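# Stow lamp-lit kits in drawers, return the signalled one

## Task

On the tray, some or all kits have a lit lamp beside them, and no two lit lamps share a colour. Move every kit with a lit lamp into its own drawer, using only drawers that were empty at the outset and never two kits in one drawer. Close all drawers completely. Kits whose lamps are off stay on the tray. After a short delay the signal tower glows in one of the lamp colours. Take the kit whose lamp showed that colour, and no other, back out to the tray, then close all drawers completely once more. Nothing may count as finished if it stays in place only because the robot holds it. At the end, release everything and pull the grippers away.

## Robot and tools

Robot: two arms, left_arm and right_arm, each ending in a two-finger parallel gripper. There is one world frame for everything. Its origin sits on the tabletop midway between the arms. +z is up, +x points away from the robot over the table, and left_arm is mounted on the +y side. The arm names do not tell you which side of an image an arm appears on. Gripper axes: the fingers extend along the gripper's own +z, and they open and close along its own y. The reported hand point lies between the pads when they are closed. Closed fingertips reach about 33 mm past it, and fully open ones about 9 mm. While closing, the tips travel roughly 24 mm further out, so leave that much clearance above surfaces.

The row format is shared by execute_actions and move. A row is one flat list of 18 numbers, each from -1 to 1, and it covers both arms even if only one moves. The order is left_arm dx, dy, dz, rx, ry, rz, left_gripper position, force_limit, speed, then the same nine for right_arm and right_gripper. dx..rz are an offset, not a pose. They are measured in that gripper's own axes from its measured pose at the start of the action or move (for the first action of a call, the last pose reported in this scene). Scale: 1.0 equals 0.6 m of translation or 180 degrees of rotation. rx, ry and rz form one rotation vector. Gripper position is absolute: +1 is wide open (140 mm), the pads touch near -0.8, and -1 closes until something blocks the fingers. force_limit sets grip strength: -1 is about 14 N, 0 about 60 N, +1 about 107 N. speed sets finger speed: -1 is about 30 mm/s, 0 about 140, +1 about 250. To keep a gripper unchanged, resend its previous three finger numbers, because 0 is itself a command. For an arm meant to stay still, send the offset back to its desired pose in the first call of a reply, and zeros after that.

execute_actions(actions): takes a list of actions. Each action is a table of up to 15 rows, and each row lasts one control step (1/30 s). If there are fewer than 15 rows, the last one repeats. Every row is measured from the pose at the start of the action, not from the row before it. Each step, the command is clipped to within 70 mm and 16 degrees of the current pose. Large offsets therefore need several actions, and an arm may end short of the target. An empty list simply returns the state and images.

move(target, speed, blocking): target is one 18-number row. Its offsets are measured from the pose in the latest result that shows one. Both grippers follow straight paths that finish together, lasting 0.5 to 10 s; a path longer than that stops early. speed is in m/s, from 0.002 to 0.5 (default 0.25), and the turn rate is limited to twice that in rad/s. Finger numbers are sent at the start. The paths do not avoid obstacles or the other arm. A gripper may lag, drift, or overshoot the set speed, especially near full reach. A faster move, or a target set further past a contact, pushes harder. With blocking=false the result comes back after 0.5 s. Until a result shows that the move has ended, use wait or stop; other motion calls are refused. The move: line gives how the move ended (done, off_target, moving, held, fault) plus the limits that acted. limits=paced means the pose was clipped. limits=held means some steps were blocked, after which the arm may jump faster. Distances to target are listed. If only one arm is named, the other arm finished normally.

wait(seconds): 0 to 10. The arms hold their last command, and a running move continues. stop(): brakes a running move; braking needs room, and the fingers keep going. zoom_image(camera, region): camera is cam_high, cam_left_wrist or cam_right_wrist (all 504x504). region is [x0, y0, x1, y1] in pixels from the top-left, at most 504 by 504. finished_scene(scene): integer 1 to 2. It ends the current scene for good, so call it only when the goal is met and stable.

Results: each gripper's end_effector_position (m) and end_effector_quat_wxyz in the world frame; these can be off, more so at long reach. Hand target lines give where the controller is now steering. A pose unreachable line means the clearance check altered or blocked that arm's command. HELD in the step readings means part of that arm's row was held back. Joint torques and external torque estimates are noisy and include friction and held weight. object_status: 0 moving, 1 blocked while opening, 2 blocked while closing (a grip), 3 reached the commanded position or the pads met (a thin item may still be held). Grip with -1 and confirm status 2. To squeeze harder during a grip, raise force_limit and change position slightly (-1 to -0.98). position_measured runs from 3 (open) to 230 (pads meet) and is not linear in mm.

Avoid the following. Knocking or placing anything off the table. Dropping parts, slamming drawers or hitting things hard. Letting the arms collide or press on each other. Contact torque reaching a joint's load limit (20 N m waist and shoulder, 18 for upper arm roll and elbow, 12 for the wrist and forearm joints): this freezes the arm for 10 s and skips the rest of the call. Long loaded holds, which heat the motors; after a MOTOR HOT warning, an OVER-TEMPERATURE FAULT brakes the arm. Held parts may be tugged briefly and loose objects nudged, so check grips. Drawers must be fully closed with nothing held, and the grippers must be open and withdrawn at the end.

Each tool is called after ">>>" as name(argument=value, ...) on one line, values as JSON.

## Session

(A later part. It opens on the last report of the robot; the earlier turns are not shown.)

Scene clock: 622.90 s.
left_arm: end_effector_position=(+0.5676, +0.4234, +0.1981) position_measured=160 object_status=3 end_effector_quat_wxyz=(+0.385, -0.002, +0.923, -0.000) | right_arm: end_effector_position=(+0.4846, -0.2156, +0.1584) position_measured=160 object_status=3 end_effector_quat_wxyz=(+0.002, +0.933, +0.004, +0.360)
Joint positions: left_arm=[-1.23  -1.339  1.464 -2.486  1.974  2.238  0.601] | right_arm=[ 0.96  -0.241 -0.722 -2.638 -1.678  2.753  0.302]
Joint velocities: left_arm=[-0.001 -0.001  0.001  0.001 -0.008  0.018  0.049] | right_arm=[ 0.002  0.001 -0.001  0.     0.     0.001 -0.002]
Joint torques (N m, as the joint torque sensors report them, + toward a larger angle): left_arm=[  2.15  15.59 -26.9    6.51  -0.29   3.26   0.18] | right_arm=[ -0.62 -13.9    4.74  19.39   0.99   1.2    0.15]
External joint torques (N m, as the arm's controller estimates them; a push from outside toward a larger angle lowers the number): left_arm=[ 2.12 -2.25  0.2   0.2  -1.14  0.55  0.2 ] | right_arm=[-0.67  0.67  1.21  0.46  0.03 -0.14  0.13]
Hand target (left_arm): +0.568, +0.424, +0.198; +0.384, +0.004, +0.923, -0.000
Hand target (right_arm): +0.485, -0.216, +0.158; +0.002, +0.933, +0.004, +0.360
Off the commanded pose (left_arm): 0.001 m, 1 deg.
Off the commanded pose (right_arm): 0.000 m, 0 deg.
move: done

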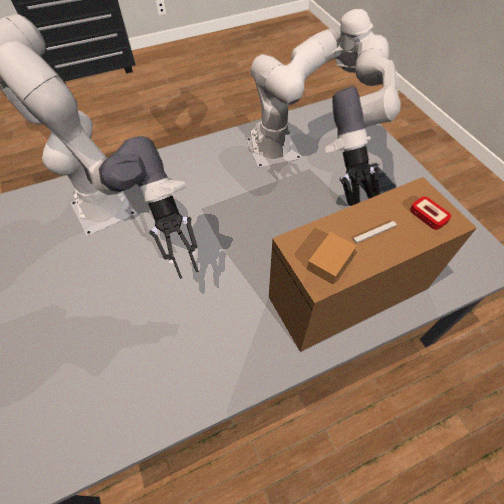

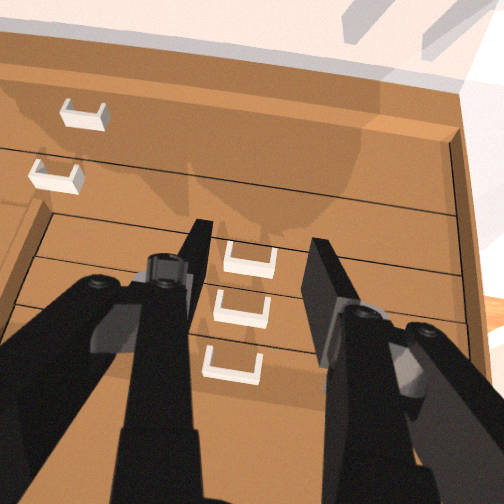

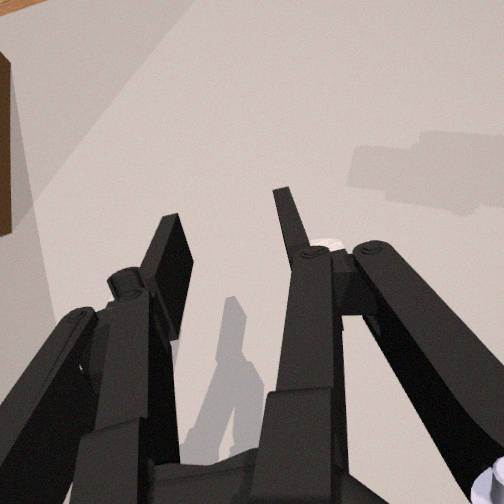

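>>> move(target=[-0.03,-0.01,0.03,0,0,0,-0.25,0,0,0,0,0,0,0,0,-0.25,0.3,0], speed=0.03)

Scene clock: 626.37 s.
left_arm: end_effector_position=(+0.5921, +0.4148, +0.1997) position_measured=160 object_status=3 end_effector_quat_wxyz=(+0.385, +0.000, +0.923, -0.003) | right_arm: end_effector_position=(+0.4846, -0.2156, +0.1584) position_measured=160 object_status=3 end_effector_quat_wxyz=(+0.002, +0.933, +0.004, +0.360)
Joint positions: left_arm=[-1.315 -1.338  1.479 -2.413  1.977  2.233  0.599] | right_arm=[ 0.96  -0.241 -0.722 -2.638 -1.678  2.753  0.302]
Joint velocities: left_arm=[-0.002 -0.001  0.001  0.006  0.002 -0.004 -0.009] | right_arm=[-0.    -0.001 -0.    -0.001 -0.001  0.     0.001]
Joint torques (N m, as the joint torque sensors report them, + toward a larger angle): left_arm=[ -0.65  18.81 -29.31   7.11   1.87   2.53  -0.04] | right_arm=[ -0.48 -13.83   4.7   19.61   0.93   1.25   0.13]
External joint torques (N m, as the arm's controller estimates them; a push from outside toward a larger angle lowers the number): left_arm=[-0.83 -0.63 -1.2   0.87  1.02 -0.18 -0.02] | right_arm=[-0.48  0.81  1.22  0.68 -0.03 -0.09  0.12]
Hand target (left_arm): +0.593, +0.417, +0.199; +0.385, -0.002, +0.923, -0.001
Hand target (right_arm): +0.485, -0.216, +0.158; +0.002, +0.933, +0.004, +0.360
Off the commanded pose (left_arm): 0.003 m, 0 deg.
Off the commanded pose (right_arm): 0.000 m, 0 deg.
move: done

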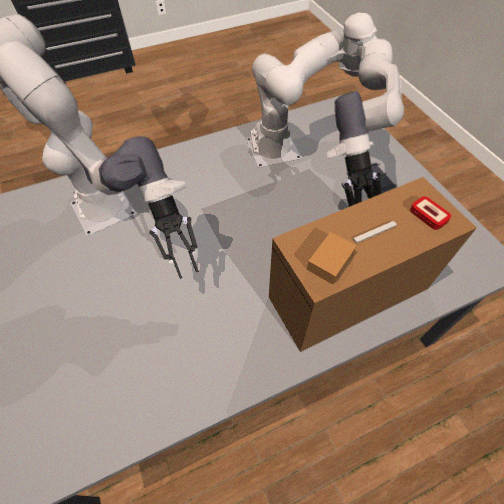

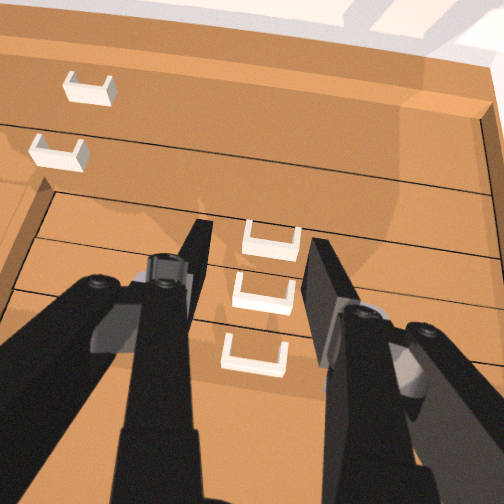

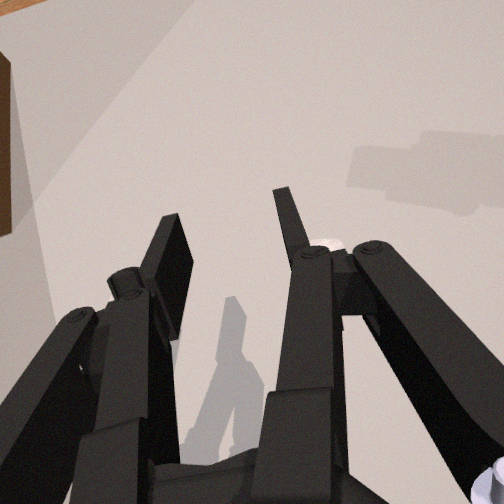

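>>> move(target=[-0.026,0.004,-0.002,0,0,0,-0.25,0,0,0,0,0,0,0,0,-0.25,0.3,0], speed=0.02)

Scene clock: 630.80 s.
left_arm: end_effector_position=(+0.5991, +0.4165, +0.2068) position_measured=160 object_status=3 end_effector_quat_wxyz=(+0.382, -0.004, +0.924, -0.005) | right_arm: end_effector_position=(+0.4846, -0.2156, +0.1584) position_measured=160 object_status=3 end_effector_quat_wxyz=(+0.002, +0.933, +0.004, +0.360)
Joint positions: left_arm=[-1.333 -1.332  1.467 -2.384  1.944  2.226  0.61 ] | right_arm=[ 0.96  -0.241 -0.722 -2.638 -1.678  2.753  0.302]
Joint velocities: left_arm=[-0.002  0.    -0.002  0.002 -0.009 -0.005  0.011] | right_arm=[ 0.001  0.001 -0.001  0.     0.    -0.    -0.   ]
Joint torques (N m, as the joint torque sensors report them, + toward a larger angle): left_arm=[ -1.2   19.2  -32.05  10.59   0.97   3.2    0.53] | right_arm=[ -0.47 -13.91   4.69  19.47   0.96   1.25   0.11]
External joint torques (N m, as the arm's controller estimates them; a push from outside toward a larger angle lowers the number): left_arm=[-1.16 -0.69 -3.66  4.22  0.11  0.46  0.55] | right_arm=[-0.48  0.65  1.2   0.51 -0.01 -0.08  0.09]
Hand target (left_arm): +0.602, +0.417, +0.212; +0.385, +0.000, +0.923, -0.003
Hand target (right_arm): +0.485, -0.216, +0.158; +0.002, +0.933, +0.004, +0.360
Off the commanded pose (left_arm): 0.006 m, 1 deg.
Off the commanded pose (right_arm): 0.000 m, 0 deg.
move: off_target (left_arm)

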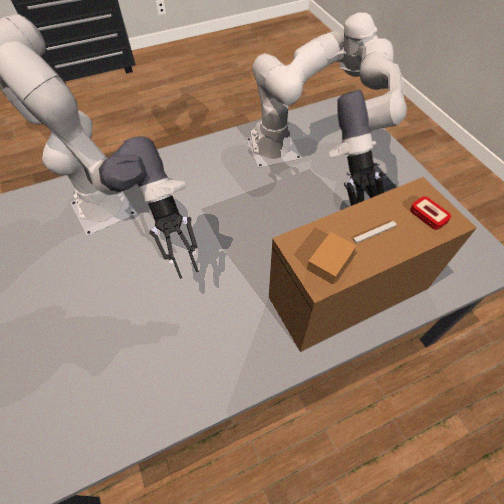

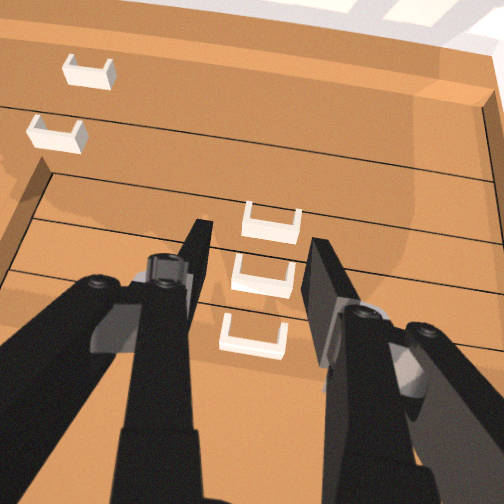

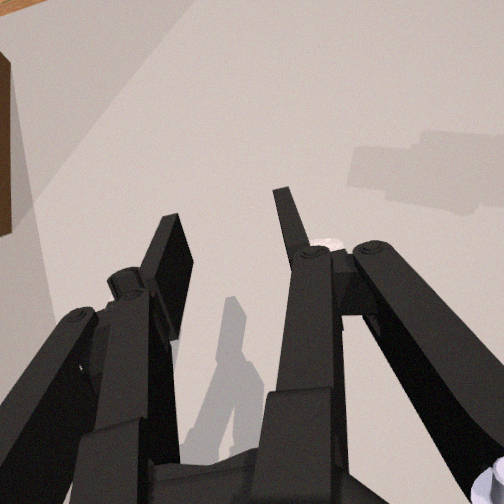

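>>> move(target=[-0.012,0,-0.019,0,0,0,-0.25,0,0,0,0,0,0,0,0,-0.25,0.3,0], speed=0.02)

>>> move(target=[0,0,0,0,0,0,-1,0.3,-0.5,0,0,0,0,0,0,-0.25,0.3,0])

Scene clock: 633.67 s.
left_arm: end_effector_position=(+0.5978, +0.4164, +0.2206) position_measured=160 object_status=3 end_effector_quat_wxyz=(+0.384, -0.006, +0.923, -0.007) | right_arm: end_effector_position=(+0.4846, -0.2156, +0.1584) position_measured=160 object_status=3 end_effector_quat_wxyz=(+0.002, +0.933, +0.004, +0.360)
Joint positions: left_arm=[-1.323 -1.326  1.437 -2.386  1.913  2.219  0.618] | right_arm=[ 0.96  -0.241 -0.722 -2.638 -1.678  2.753  0.302]
Joint velocities: left_arm=[ 0.002  0.005  0.    -0.002 -0.011 -0.001  0.006] | right_arm=[-0.001  0.001  0.     0.    -0.    -0.    -0.001]
Joint torques (N m, as the joint torque sensors report them, + toward a larger angle): left_arm=[  2.93  18.87 -30.43   5.75  -0.39   2.52   0.24] | right_arm=[ -0.53 -13.93   4.66  19.37   0.89   1.22   0.09]
External joint torques (N m, as the arm's controller estimates them; a push from outside toward a larger angle lowers the number): left_arm=[ 2.95 -0.76 -2.09 -1.21 -1.28 -0.25  0.26] | right_arm=[-0.51  0.65  1.19  0.38 -0.08 -0.11  0.07]
Hand target (left_arm): +0.596, +0.417, +0.220; +0.382, -0.004, +0.924, -0.005
Hand target (right_arm): +0.485, -0.216, +0.158; +0.002, +0.933, +0.004, +0.360
Off the commanded pose (left_arm): 0.002 m, 0 deg.
Off the commanded pose (right_arm): 0.000 m, 0 deg.
move: done

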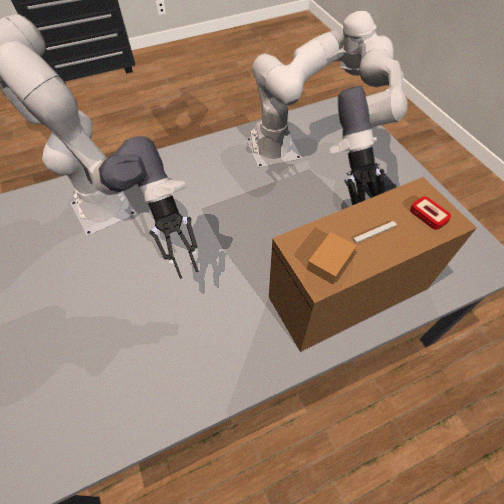

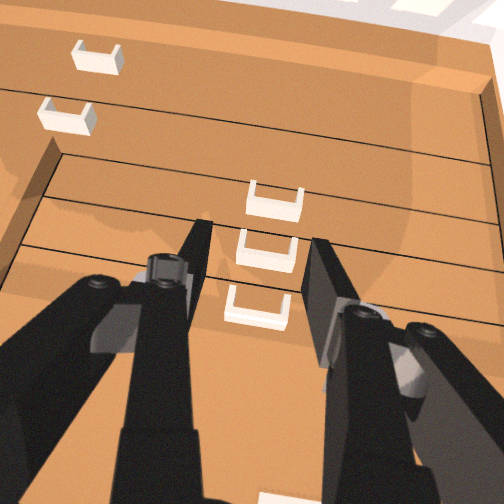

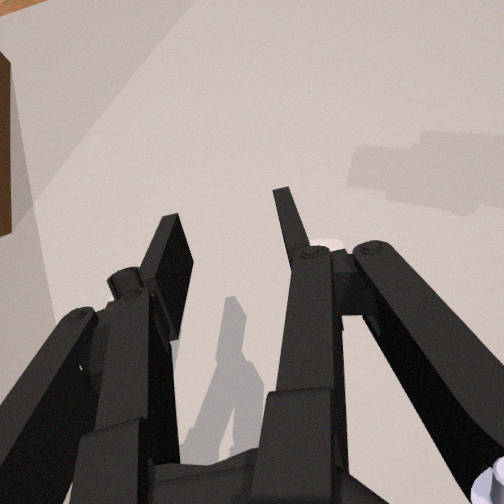

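Scene clock: 634.17 s.
left_arm: end_effector_position=(+0.5979, +0.4197, +0.2207) position_measured=196 object_status=2 end_effector_quat_wxyz=(+0.383, -0.007, +0.924, -0.004) | right_arm: end_effector_position=(+0.4846, -0.2156, +0.1584) position_measured=160 object_status=3 end_effector_quat_wxyz=(+0.002, +0.933, +0.004, +0.360)
Joint positions: left_arm=[-1.32  -1.326  1.436 -2.385  1.914  2.216  0.62 ] | right_arm=[ 0.96  -0.241 -0.722 -2.638 -1.678  2.753  0.302]
Joint velocities: left_arm=[-0.001  0.     0.001  0.001  0.    -0.001  0.003] | right_arm=[-0.    -0.     0.     0.     0.    -0.001  0.001]
Joint torques (N m, as the joint torque sensors report them, + toward a larger angle): left_arm=[ -1.67  16.55 -30.08   5.62   0.9    3.18  -0.08] | right_arm=[ -0.61 -14.09   4.66  19.38   0.94   1.25   0.11]
External joint torques (N m, as the arm's controller estimates them; a push from outside toward a larger angle lowers the number): left_arm=[-1.65 -3.13 -1.78 -1.38  0.    0.42 -0.06] | right_arm=[-0.57  0.54  1.21  0.35 -0.03 -0.08  0.09]
Hand target (left_arm): +0.598, +0.416, +0.221; +0.384, -0.006, +0.923, -0.007
Hand target (right_arm): +0.485, -0.216, +0.158; +0.002, +0.933, +0.004, +0.360
Off the commanded pose (left_arm): 0.003 m, 0 deg.
Off the commanded pose (right_arm): 0.000 m, 0 deg.
move: done

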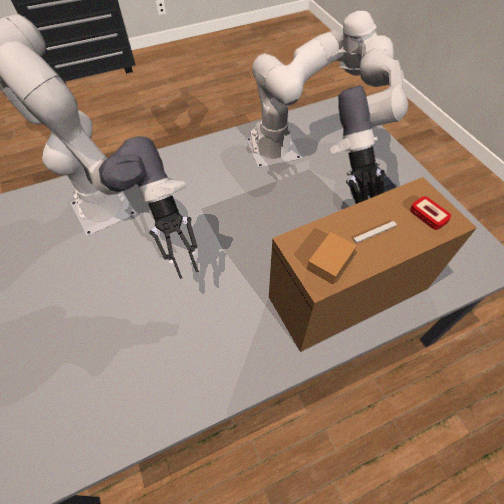

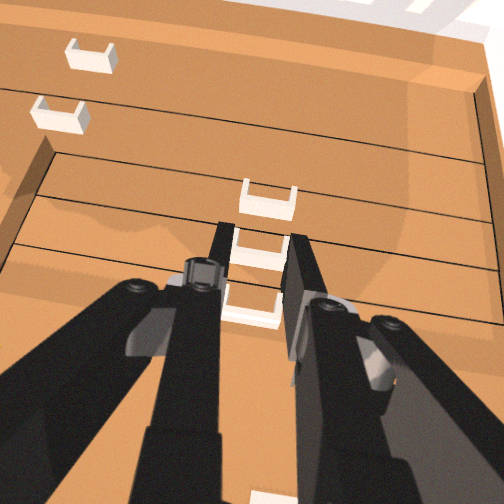

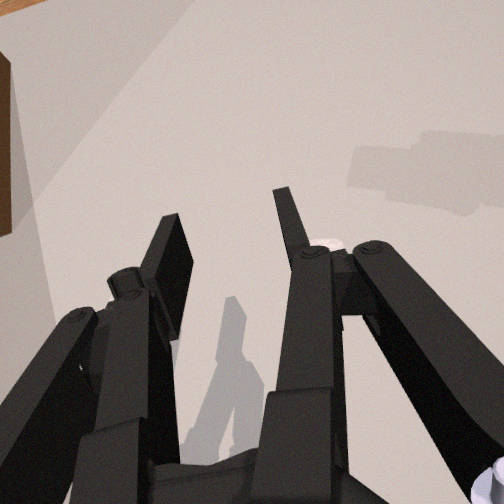

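>>> move(target=[0.035,0,-0.035,0,0,0,-1,0.3,-0.5,0,0,0,0,0,0,-0.25,0.3,0], speed=0.04)

Scene clock: 636.23 s.
left_arm: end_effector_position=(+0.5694, +0.4189, +0.2199) position_measured=196 object_status=2 end_effector_quat_wxyz=(+0.384, -0.001, +0.923, -0.002) | right_arm: end_effector_position=(+0.4846, -0.2156, +0.1584) position_measured=160 object_status=3 end_effector_quat_wxyz=(+0.002, +0.933, +0.004, +0.360)
Joint positions: left_arm=[-1.237 -1.331  1.411 -2.475  1.913  2.216  0.621] | right_arm=[ 0.96  -0.241 -0.722 -2.638 -1.678  2.753  0.302]
Joint velocities: left_arm=[ 0.004 -0.001 -0.001 -0.004  0.001  0.001  0.   ] | right_arm=[ 0.     0.    -0.    -0.001  0.     0.     0.001]
Joint torques (N m, as the joint torque sensors report them, + toward a larger angle): left_arm=[  3.68  15.07 -29.29   5.39  -0.36   2.49  -0.35] | right_arm=[ -0.4  -13.86   4.94  19.39   0.92   1.23   0.1 ]
External joint torques (N m, as the arm's controller estimates them; a push from outside toward a larger angle lowers the number): left_arm=[ 3.68 -2.67 -2.26 -1.82 -1.25 -0.26 -0.33] | right_arm=[-0.39  0.73  1.46  0.43 -0.05 -0.1   0.08]
Hand target (left_arm): +0.568, +0.420, +0.220; +0.383, -0.007, +0.924, -0.004
Hand target (right_arm): +0.485, -0.216, +0.158; +0.002, +0.933, +0.004, +0.360
Off the commanded pose (left_arm): 0.001 m, 1 deg.
Off the commanded pose (right_arm): 0.000 m, 0 deg.
move: done

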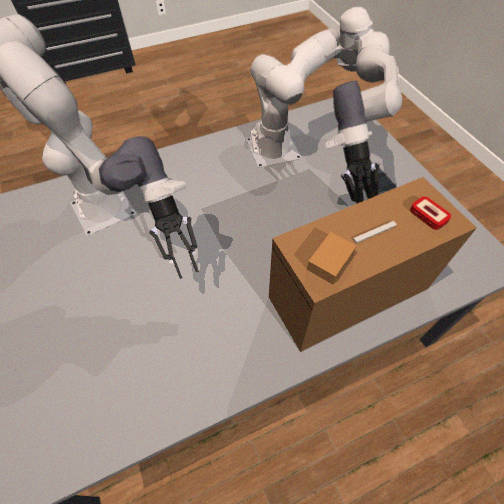

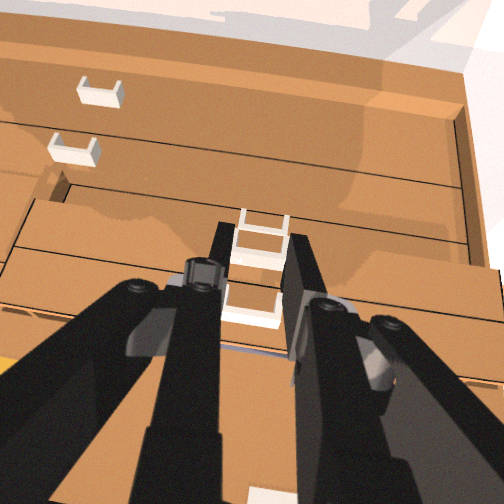

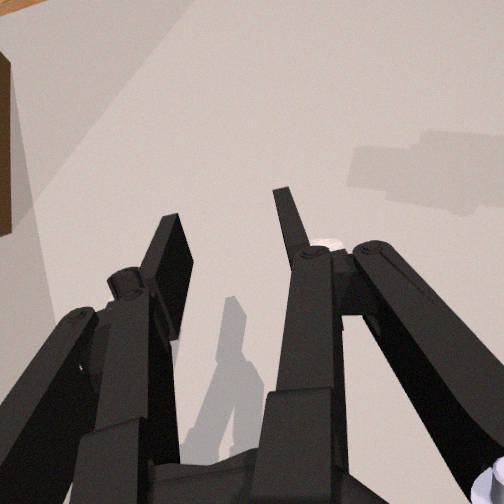

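>>> move(target=[-0.038,0,0.038,0,0,0,-1,0.3,-0.5,0,0,0,0,0,0,-0.25,0.3,0], speed=0.04)

>>> move(target=[0.014,0,0.004,0,0,0,-0.25,0.3,-0.5,0,0,0,0,0,0,-0.25,0.3,0], speed=0.02)

>>> move(target=[0,0,0,0,0,0,-1,0.3,-0.5,0,0,0,0,0,0,-0.25,0.3,0])

>>> move(target=[0.035,0,-0.035,0,0,0,-1,0.3,-0.5,0,0,0,0,0,0,-0.25,0.3,0], speed=0.04)

Scene clock: 641.13 s.
left_arm: end_effector_position=(+0.5987, +0.4197, +0.2207) position_measured=196 object_status=2 end_effector_quat_wxyz=(+0.383, -0.004, +0.924, -0.002) | right_arm: end_effector_position=(+0.4846, -0.2156, +0.1584) position_measured=160 object_status=3 end_effector_quat_wxyz=(+0.002, +0.933, +0.004, +0.360)
Joint positions: left_arm=[-1.324 -1.329  1.436 -2.383  1.916  2.21   0.627] | right_arm=[ 0.96  -0.241 -0.722 -2.638 -1.678  2.753  0.302]
Joint velocities: left_arm=[-0.002 -0.002 -0.002  0.    -0.    -0.005  0.003] | right_arm=[ 0.     0.001 -0.001 -0.     0.    -0.     0.   ]
Joint torques (N m, as the joint torque sensors report them, + toward a larger angle): left_arm=[ -5.73  17.16 -27.06  10.44   1.99   3.35   0.28] | right_arm=[ -0.44 -13.95   4.77  19.62   0.95   1.26   0.07]
External joint torques (N m, as the arm's controller estimates them; a push from outside toward a larger angle lowers the number): left_arm=[-5.65 -2.57  1.35  3.56  1.08  0.58  0.3 ] | right_arm=[-0.42  0.59  1.31  0.68 -0.02 -0.07  0.05]
Hand target (left_arm): +0.602, +0.418, +0.220; +0.384, -0.002, +0.923, -0.002
Hand target (right_arm): +0.485, -0.216, +0.158; +0.002, +0.933, +0.004, +0.360
Off the commanded pose (left_arm): 0.003 m, 0 deg.
Off the commanded pose (right_arm): 0.000 m, 0 deg.
move: done

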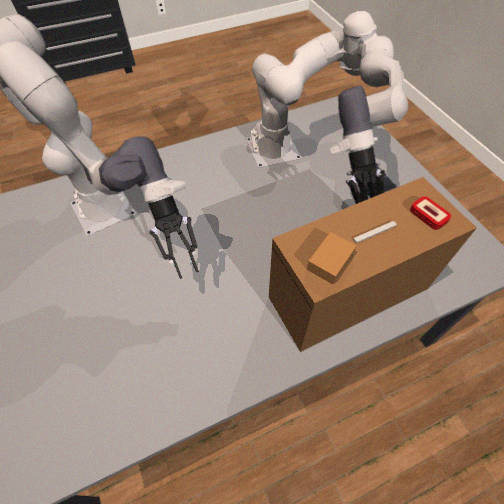

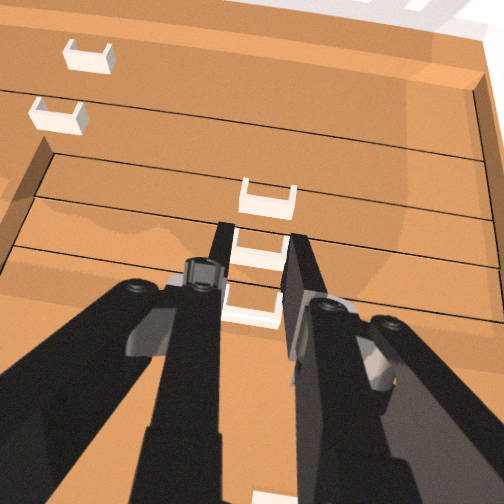

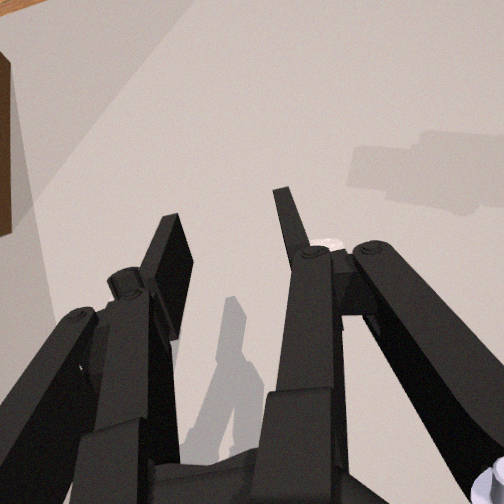

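Scene clock: 641.83 s.
left_arm: end_effector_position=(+0.5948, +0.4198, +0.2133) position_measured=160 object_status=3 end_effector_quat_wxyz=(+0.382, -0.002, +0.924, -0.000) | right_arm: end_effector_position=(+0.4846, -0.2156, +0.1584) position_measured=160 object_status=3 end_effector_quat_wxyz=(+0.002, +0.933, +0.004, +0.360)
Joint positions: left_arm=[-1.317 -1.333  1.447 -2.396  1.931  2.211  0.623] | right_arm=[ 0.96  -0.241 -0.722 -2.638 -1.678  2.753  0.302]
Joint velocities: left_arm=[ 0.001 -0.006  0.001 -0.001  0.007 -0.    -0.005] | right_arm=[-0.     0.002 -0.001 -0.     0.    -0.001  0.001]
Joint torques (N m, as the joint torque sensors report them, + toward a larger angle): left_arm=[  2.01  16.46 -28.57   4.65   1.82   3.1   -0.1 ] | right_arm=[ -0.51 -14.02   4.8   19.27   0.93   1.23   0.12]
External joint torques (N m, as the arm's controller estimates them; a push from outside toward a larger angle lowers the number): left_arm=[ 1.87 -3.14 -0.28 -2.22  0.91  0.36 -0.08] | right_arm=[-0.44  0.53  1.38  0.27 -0.05 -0.08  0.1 ]
Hand target (left_arm): +0.594, +0.420, +0.213; +0.383, -0.004, +0.924, -0.001
Hand target (right_arm): +0.485, -0.216, +0.158; +0.002, +0.933, +0.004, +0.360
Off the commanded pose (left_arm): 0.000 m, 0 deg.
Off the commanded pose (right_arm): 0.000 m, 0 deg.
move: done

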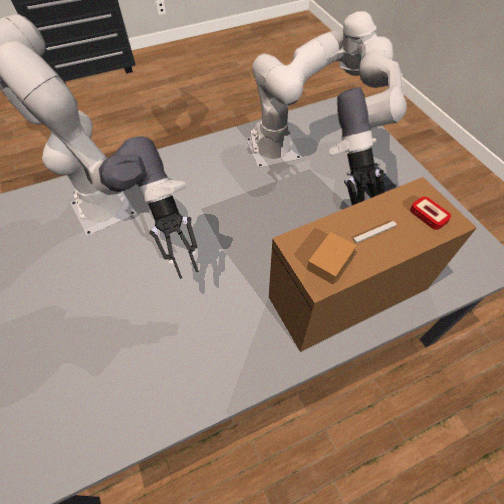

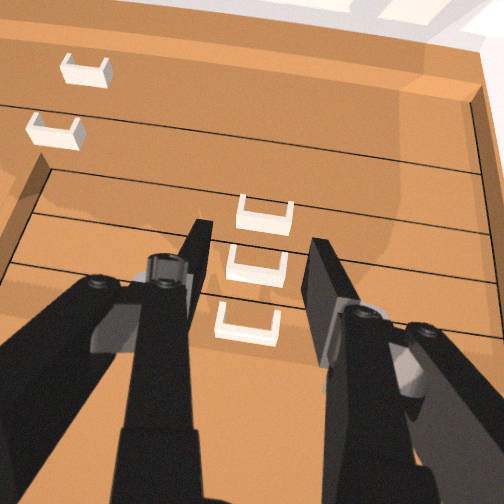

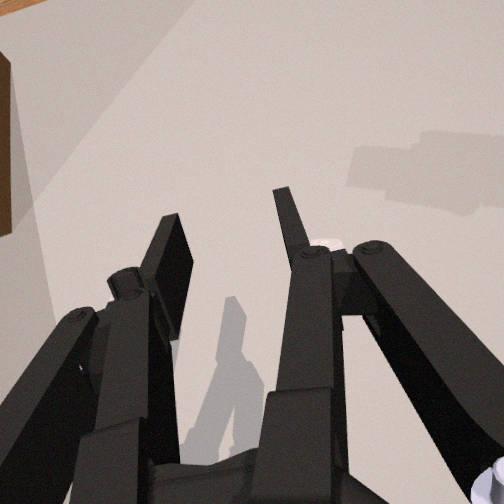

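Scene clock: 642.33 s.
left_arm: end_effector_position=(+0.5948, +0.4200, +0.2134) position_measured=195 object_status=2 end_effector_quat_wxyz=(+0.382, -0.003, +0.924, -0.000) | right_arm: end_effector_position=(+0.4846, -0.2156, +0.1584) position_measured=160 object_status=3 end_effector_quat_wxyz=(+0.002, +0.933, +0.004, +0.360)
Joint positions: left_arm=[-1.316 -1.333  1.447 -2.396  1.931  2.211  0.623] | right_arm=[ 0.96  -0.241 -0.722 -2.638 -1.678  2.753  0.302]
Joint velocities: left_arm=[-0.001 -0.002  0.    -0.001  0.    -0.    -0.   ] | right_arm=[ 0.     0.001 -0.001  0.     0.    -0.    -0.   ]
Joint torques (N m, as the joint torque sensors report them, + toward a larger angle): left_arm=[  0.33  17.35 -30.23   6.46   0.69   2.7    0.02] | right_arm=[ -0.45 -13.83   4.91  19.46   0.94   1.28   0.12]
External joint torques (N m, as the arm's controller estimates them; a push from outside toward a larger angle lowers the number): left_arm=[ 0.43 -2.21 -1.91 -0.18 -0.22 -0.07  0.04] | right_arm=[-0.48  0.73  1.4   0.49 -0.03 -0.06  0.1 ]
Hand target (left_arm): +0.595, +0.420, +0.213; +0.382, -0.002, +0.924, -0.000
Hand target (right_arm): +0.485, -0.216, +0.158; +0.002, +0.933, +0.004, +0.360
Off the commanded pose (left_arm): 0.000 m, 0 deg.
Off the commanded pose (right_arm): 0.000 m, 0 deg.
move: done

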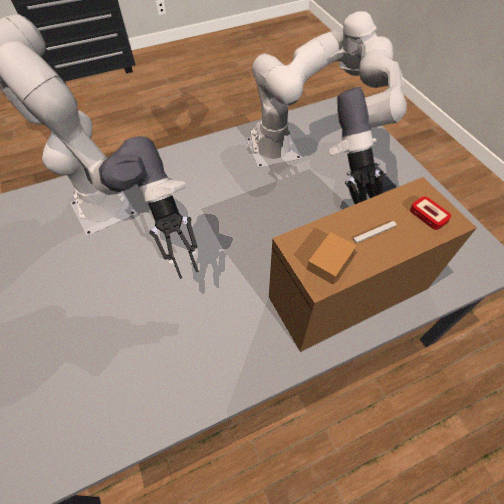

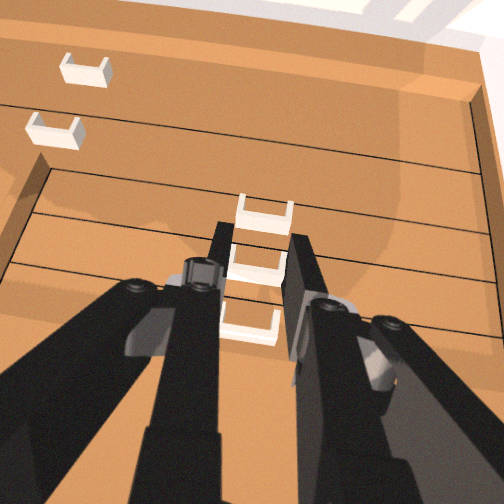

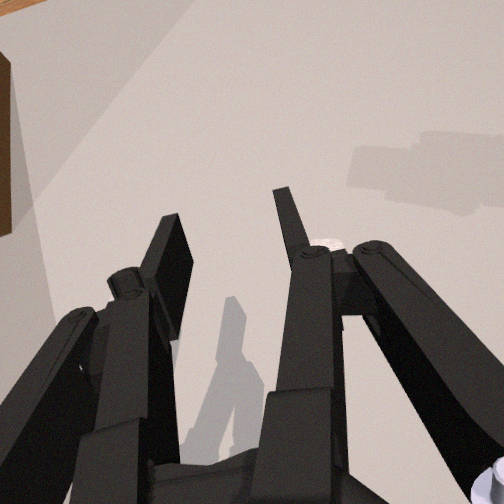

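Scene clock: 643.37 s.
left_arm: end_effector_position=(+0.5659, +0.4191, +0.2127) position_measured=196 object_status=2 end_effector_quat_wxyz=(+0.382, +0.001, +0.924, +0.001) | right_arm: end_effector_position=(+0.4846, -0.2156, +0.1584) position_measured=160 object_status=3 end_effector_quat_wxyz=(+0.002, +0.933, +0.004, +0.360)
Joint positions: left_arm=[-1.232 -1.336  1.422 -2.486  1.928  2.211  0.619] | right_arm=[ 0.96  -0.241 -0.722 -2.638 -1.678  2.753  0.302]
Joint velocities: left_arm=[ 0.003  0.002 -0.001 -0.004 -0.     0.002 -0.001] | right_arm=[-0.    -0.    -0.001  0.001 -0.    -0.001  0.001]
Joint torques (N m, as the joint torque sensors report them, + toward a larger angle): left_arm=[  3.05  15.59 -29.7    6.44  -0.04   2.69   0.04] | right_arm=[ -0.33 -13.82   4.84  19.45   0.92   1.24   0.1 ]
External joint torques (N m, as the arm's controller estimates them; a push from outside toward a larger angle lowers the number): left_arm=[ 3.14 -2.12 -2.66 -0.49 -0.94 -0.06  0.06] | right_arm=[-0.31  0.84  1.37  0.4  -0.05 -0.09  0.08]
Hand target (left_arm): +0.565, +0.421, +0.213; +0.381, -0.002, +0.924, +0.000
Hand target (right_arm): +0.485, -0.216, +0.158; +0.002, +0.933, +0.004, +0.360
Off the commanded pose (left_arm): 0.001 m, 0 deg.
Off the commanded pose (right_arm): 0.000 m, 0 deg.
move: done

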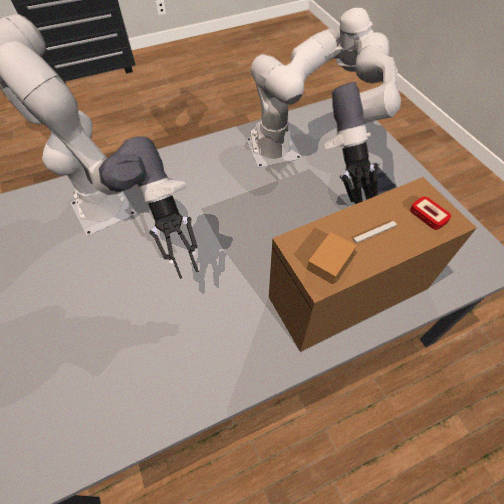

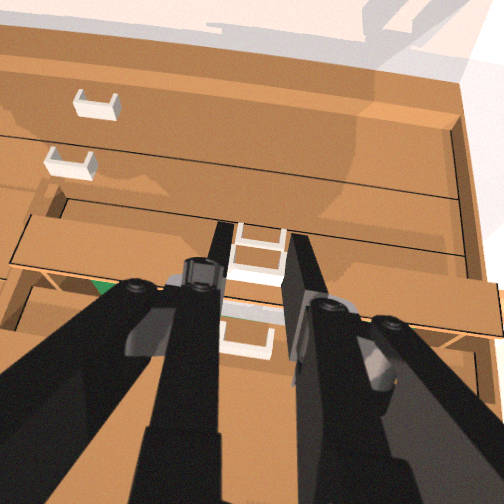

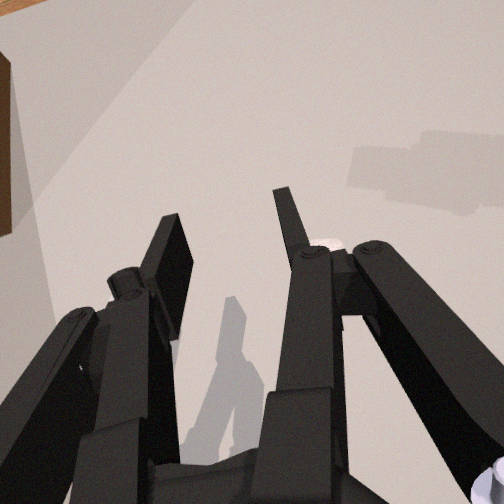

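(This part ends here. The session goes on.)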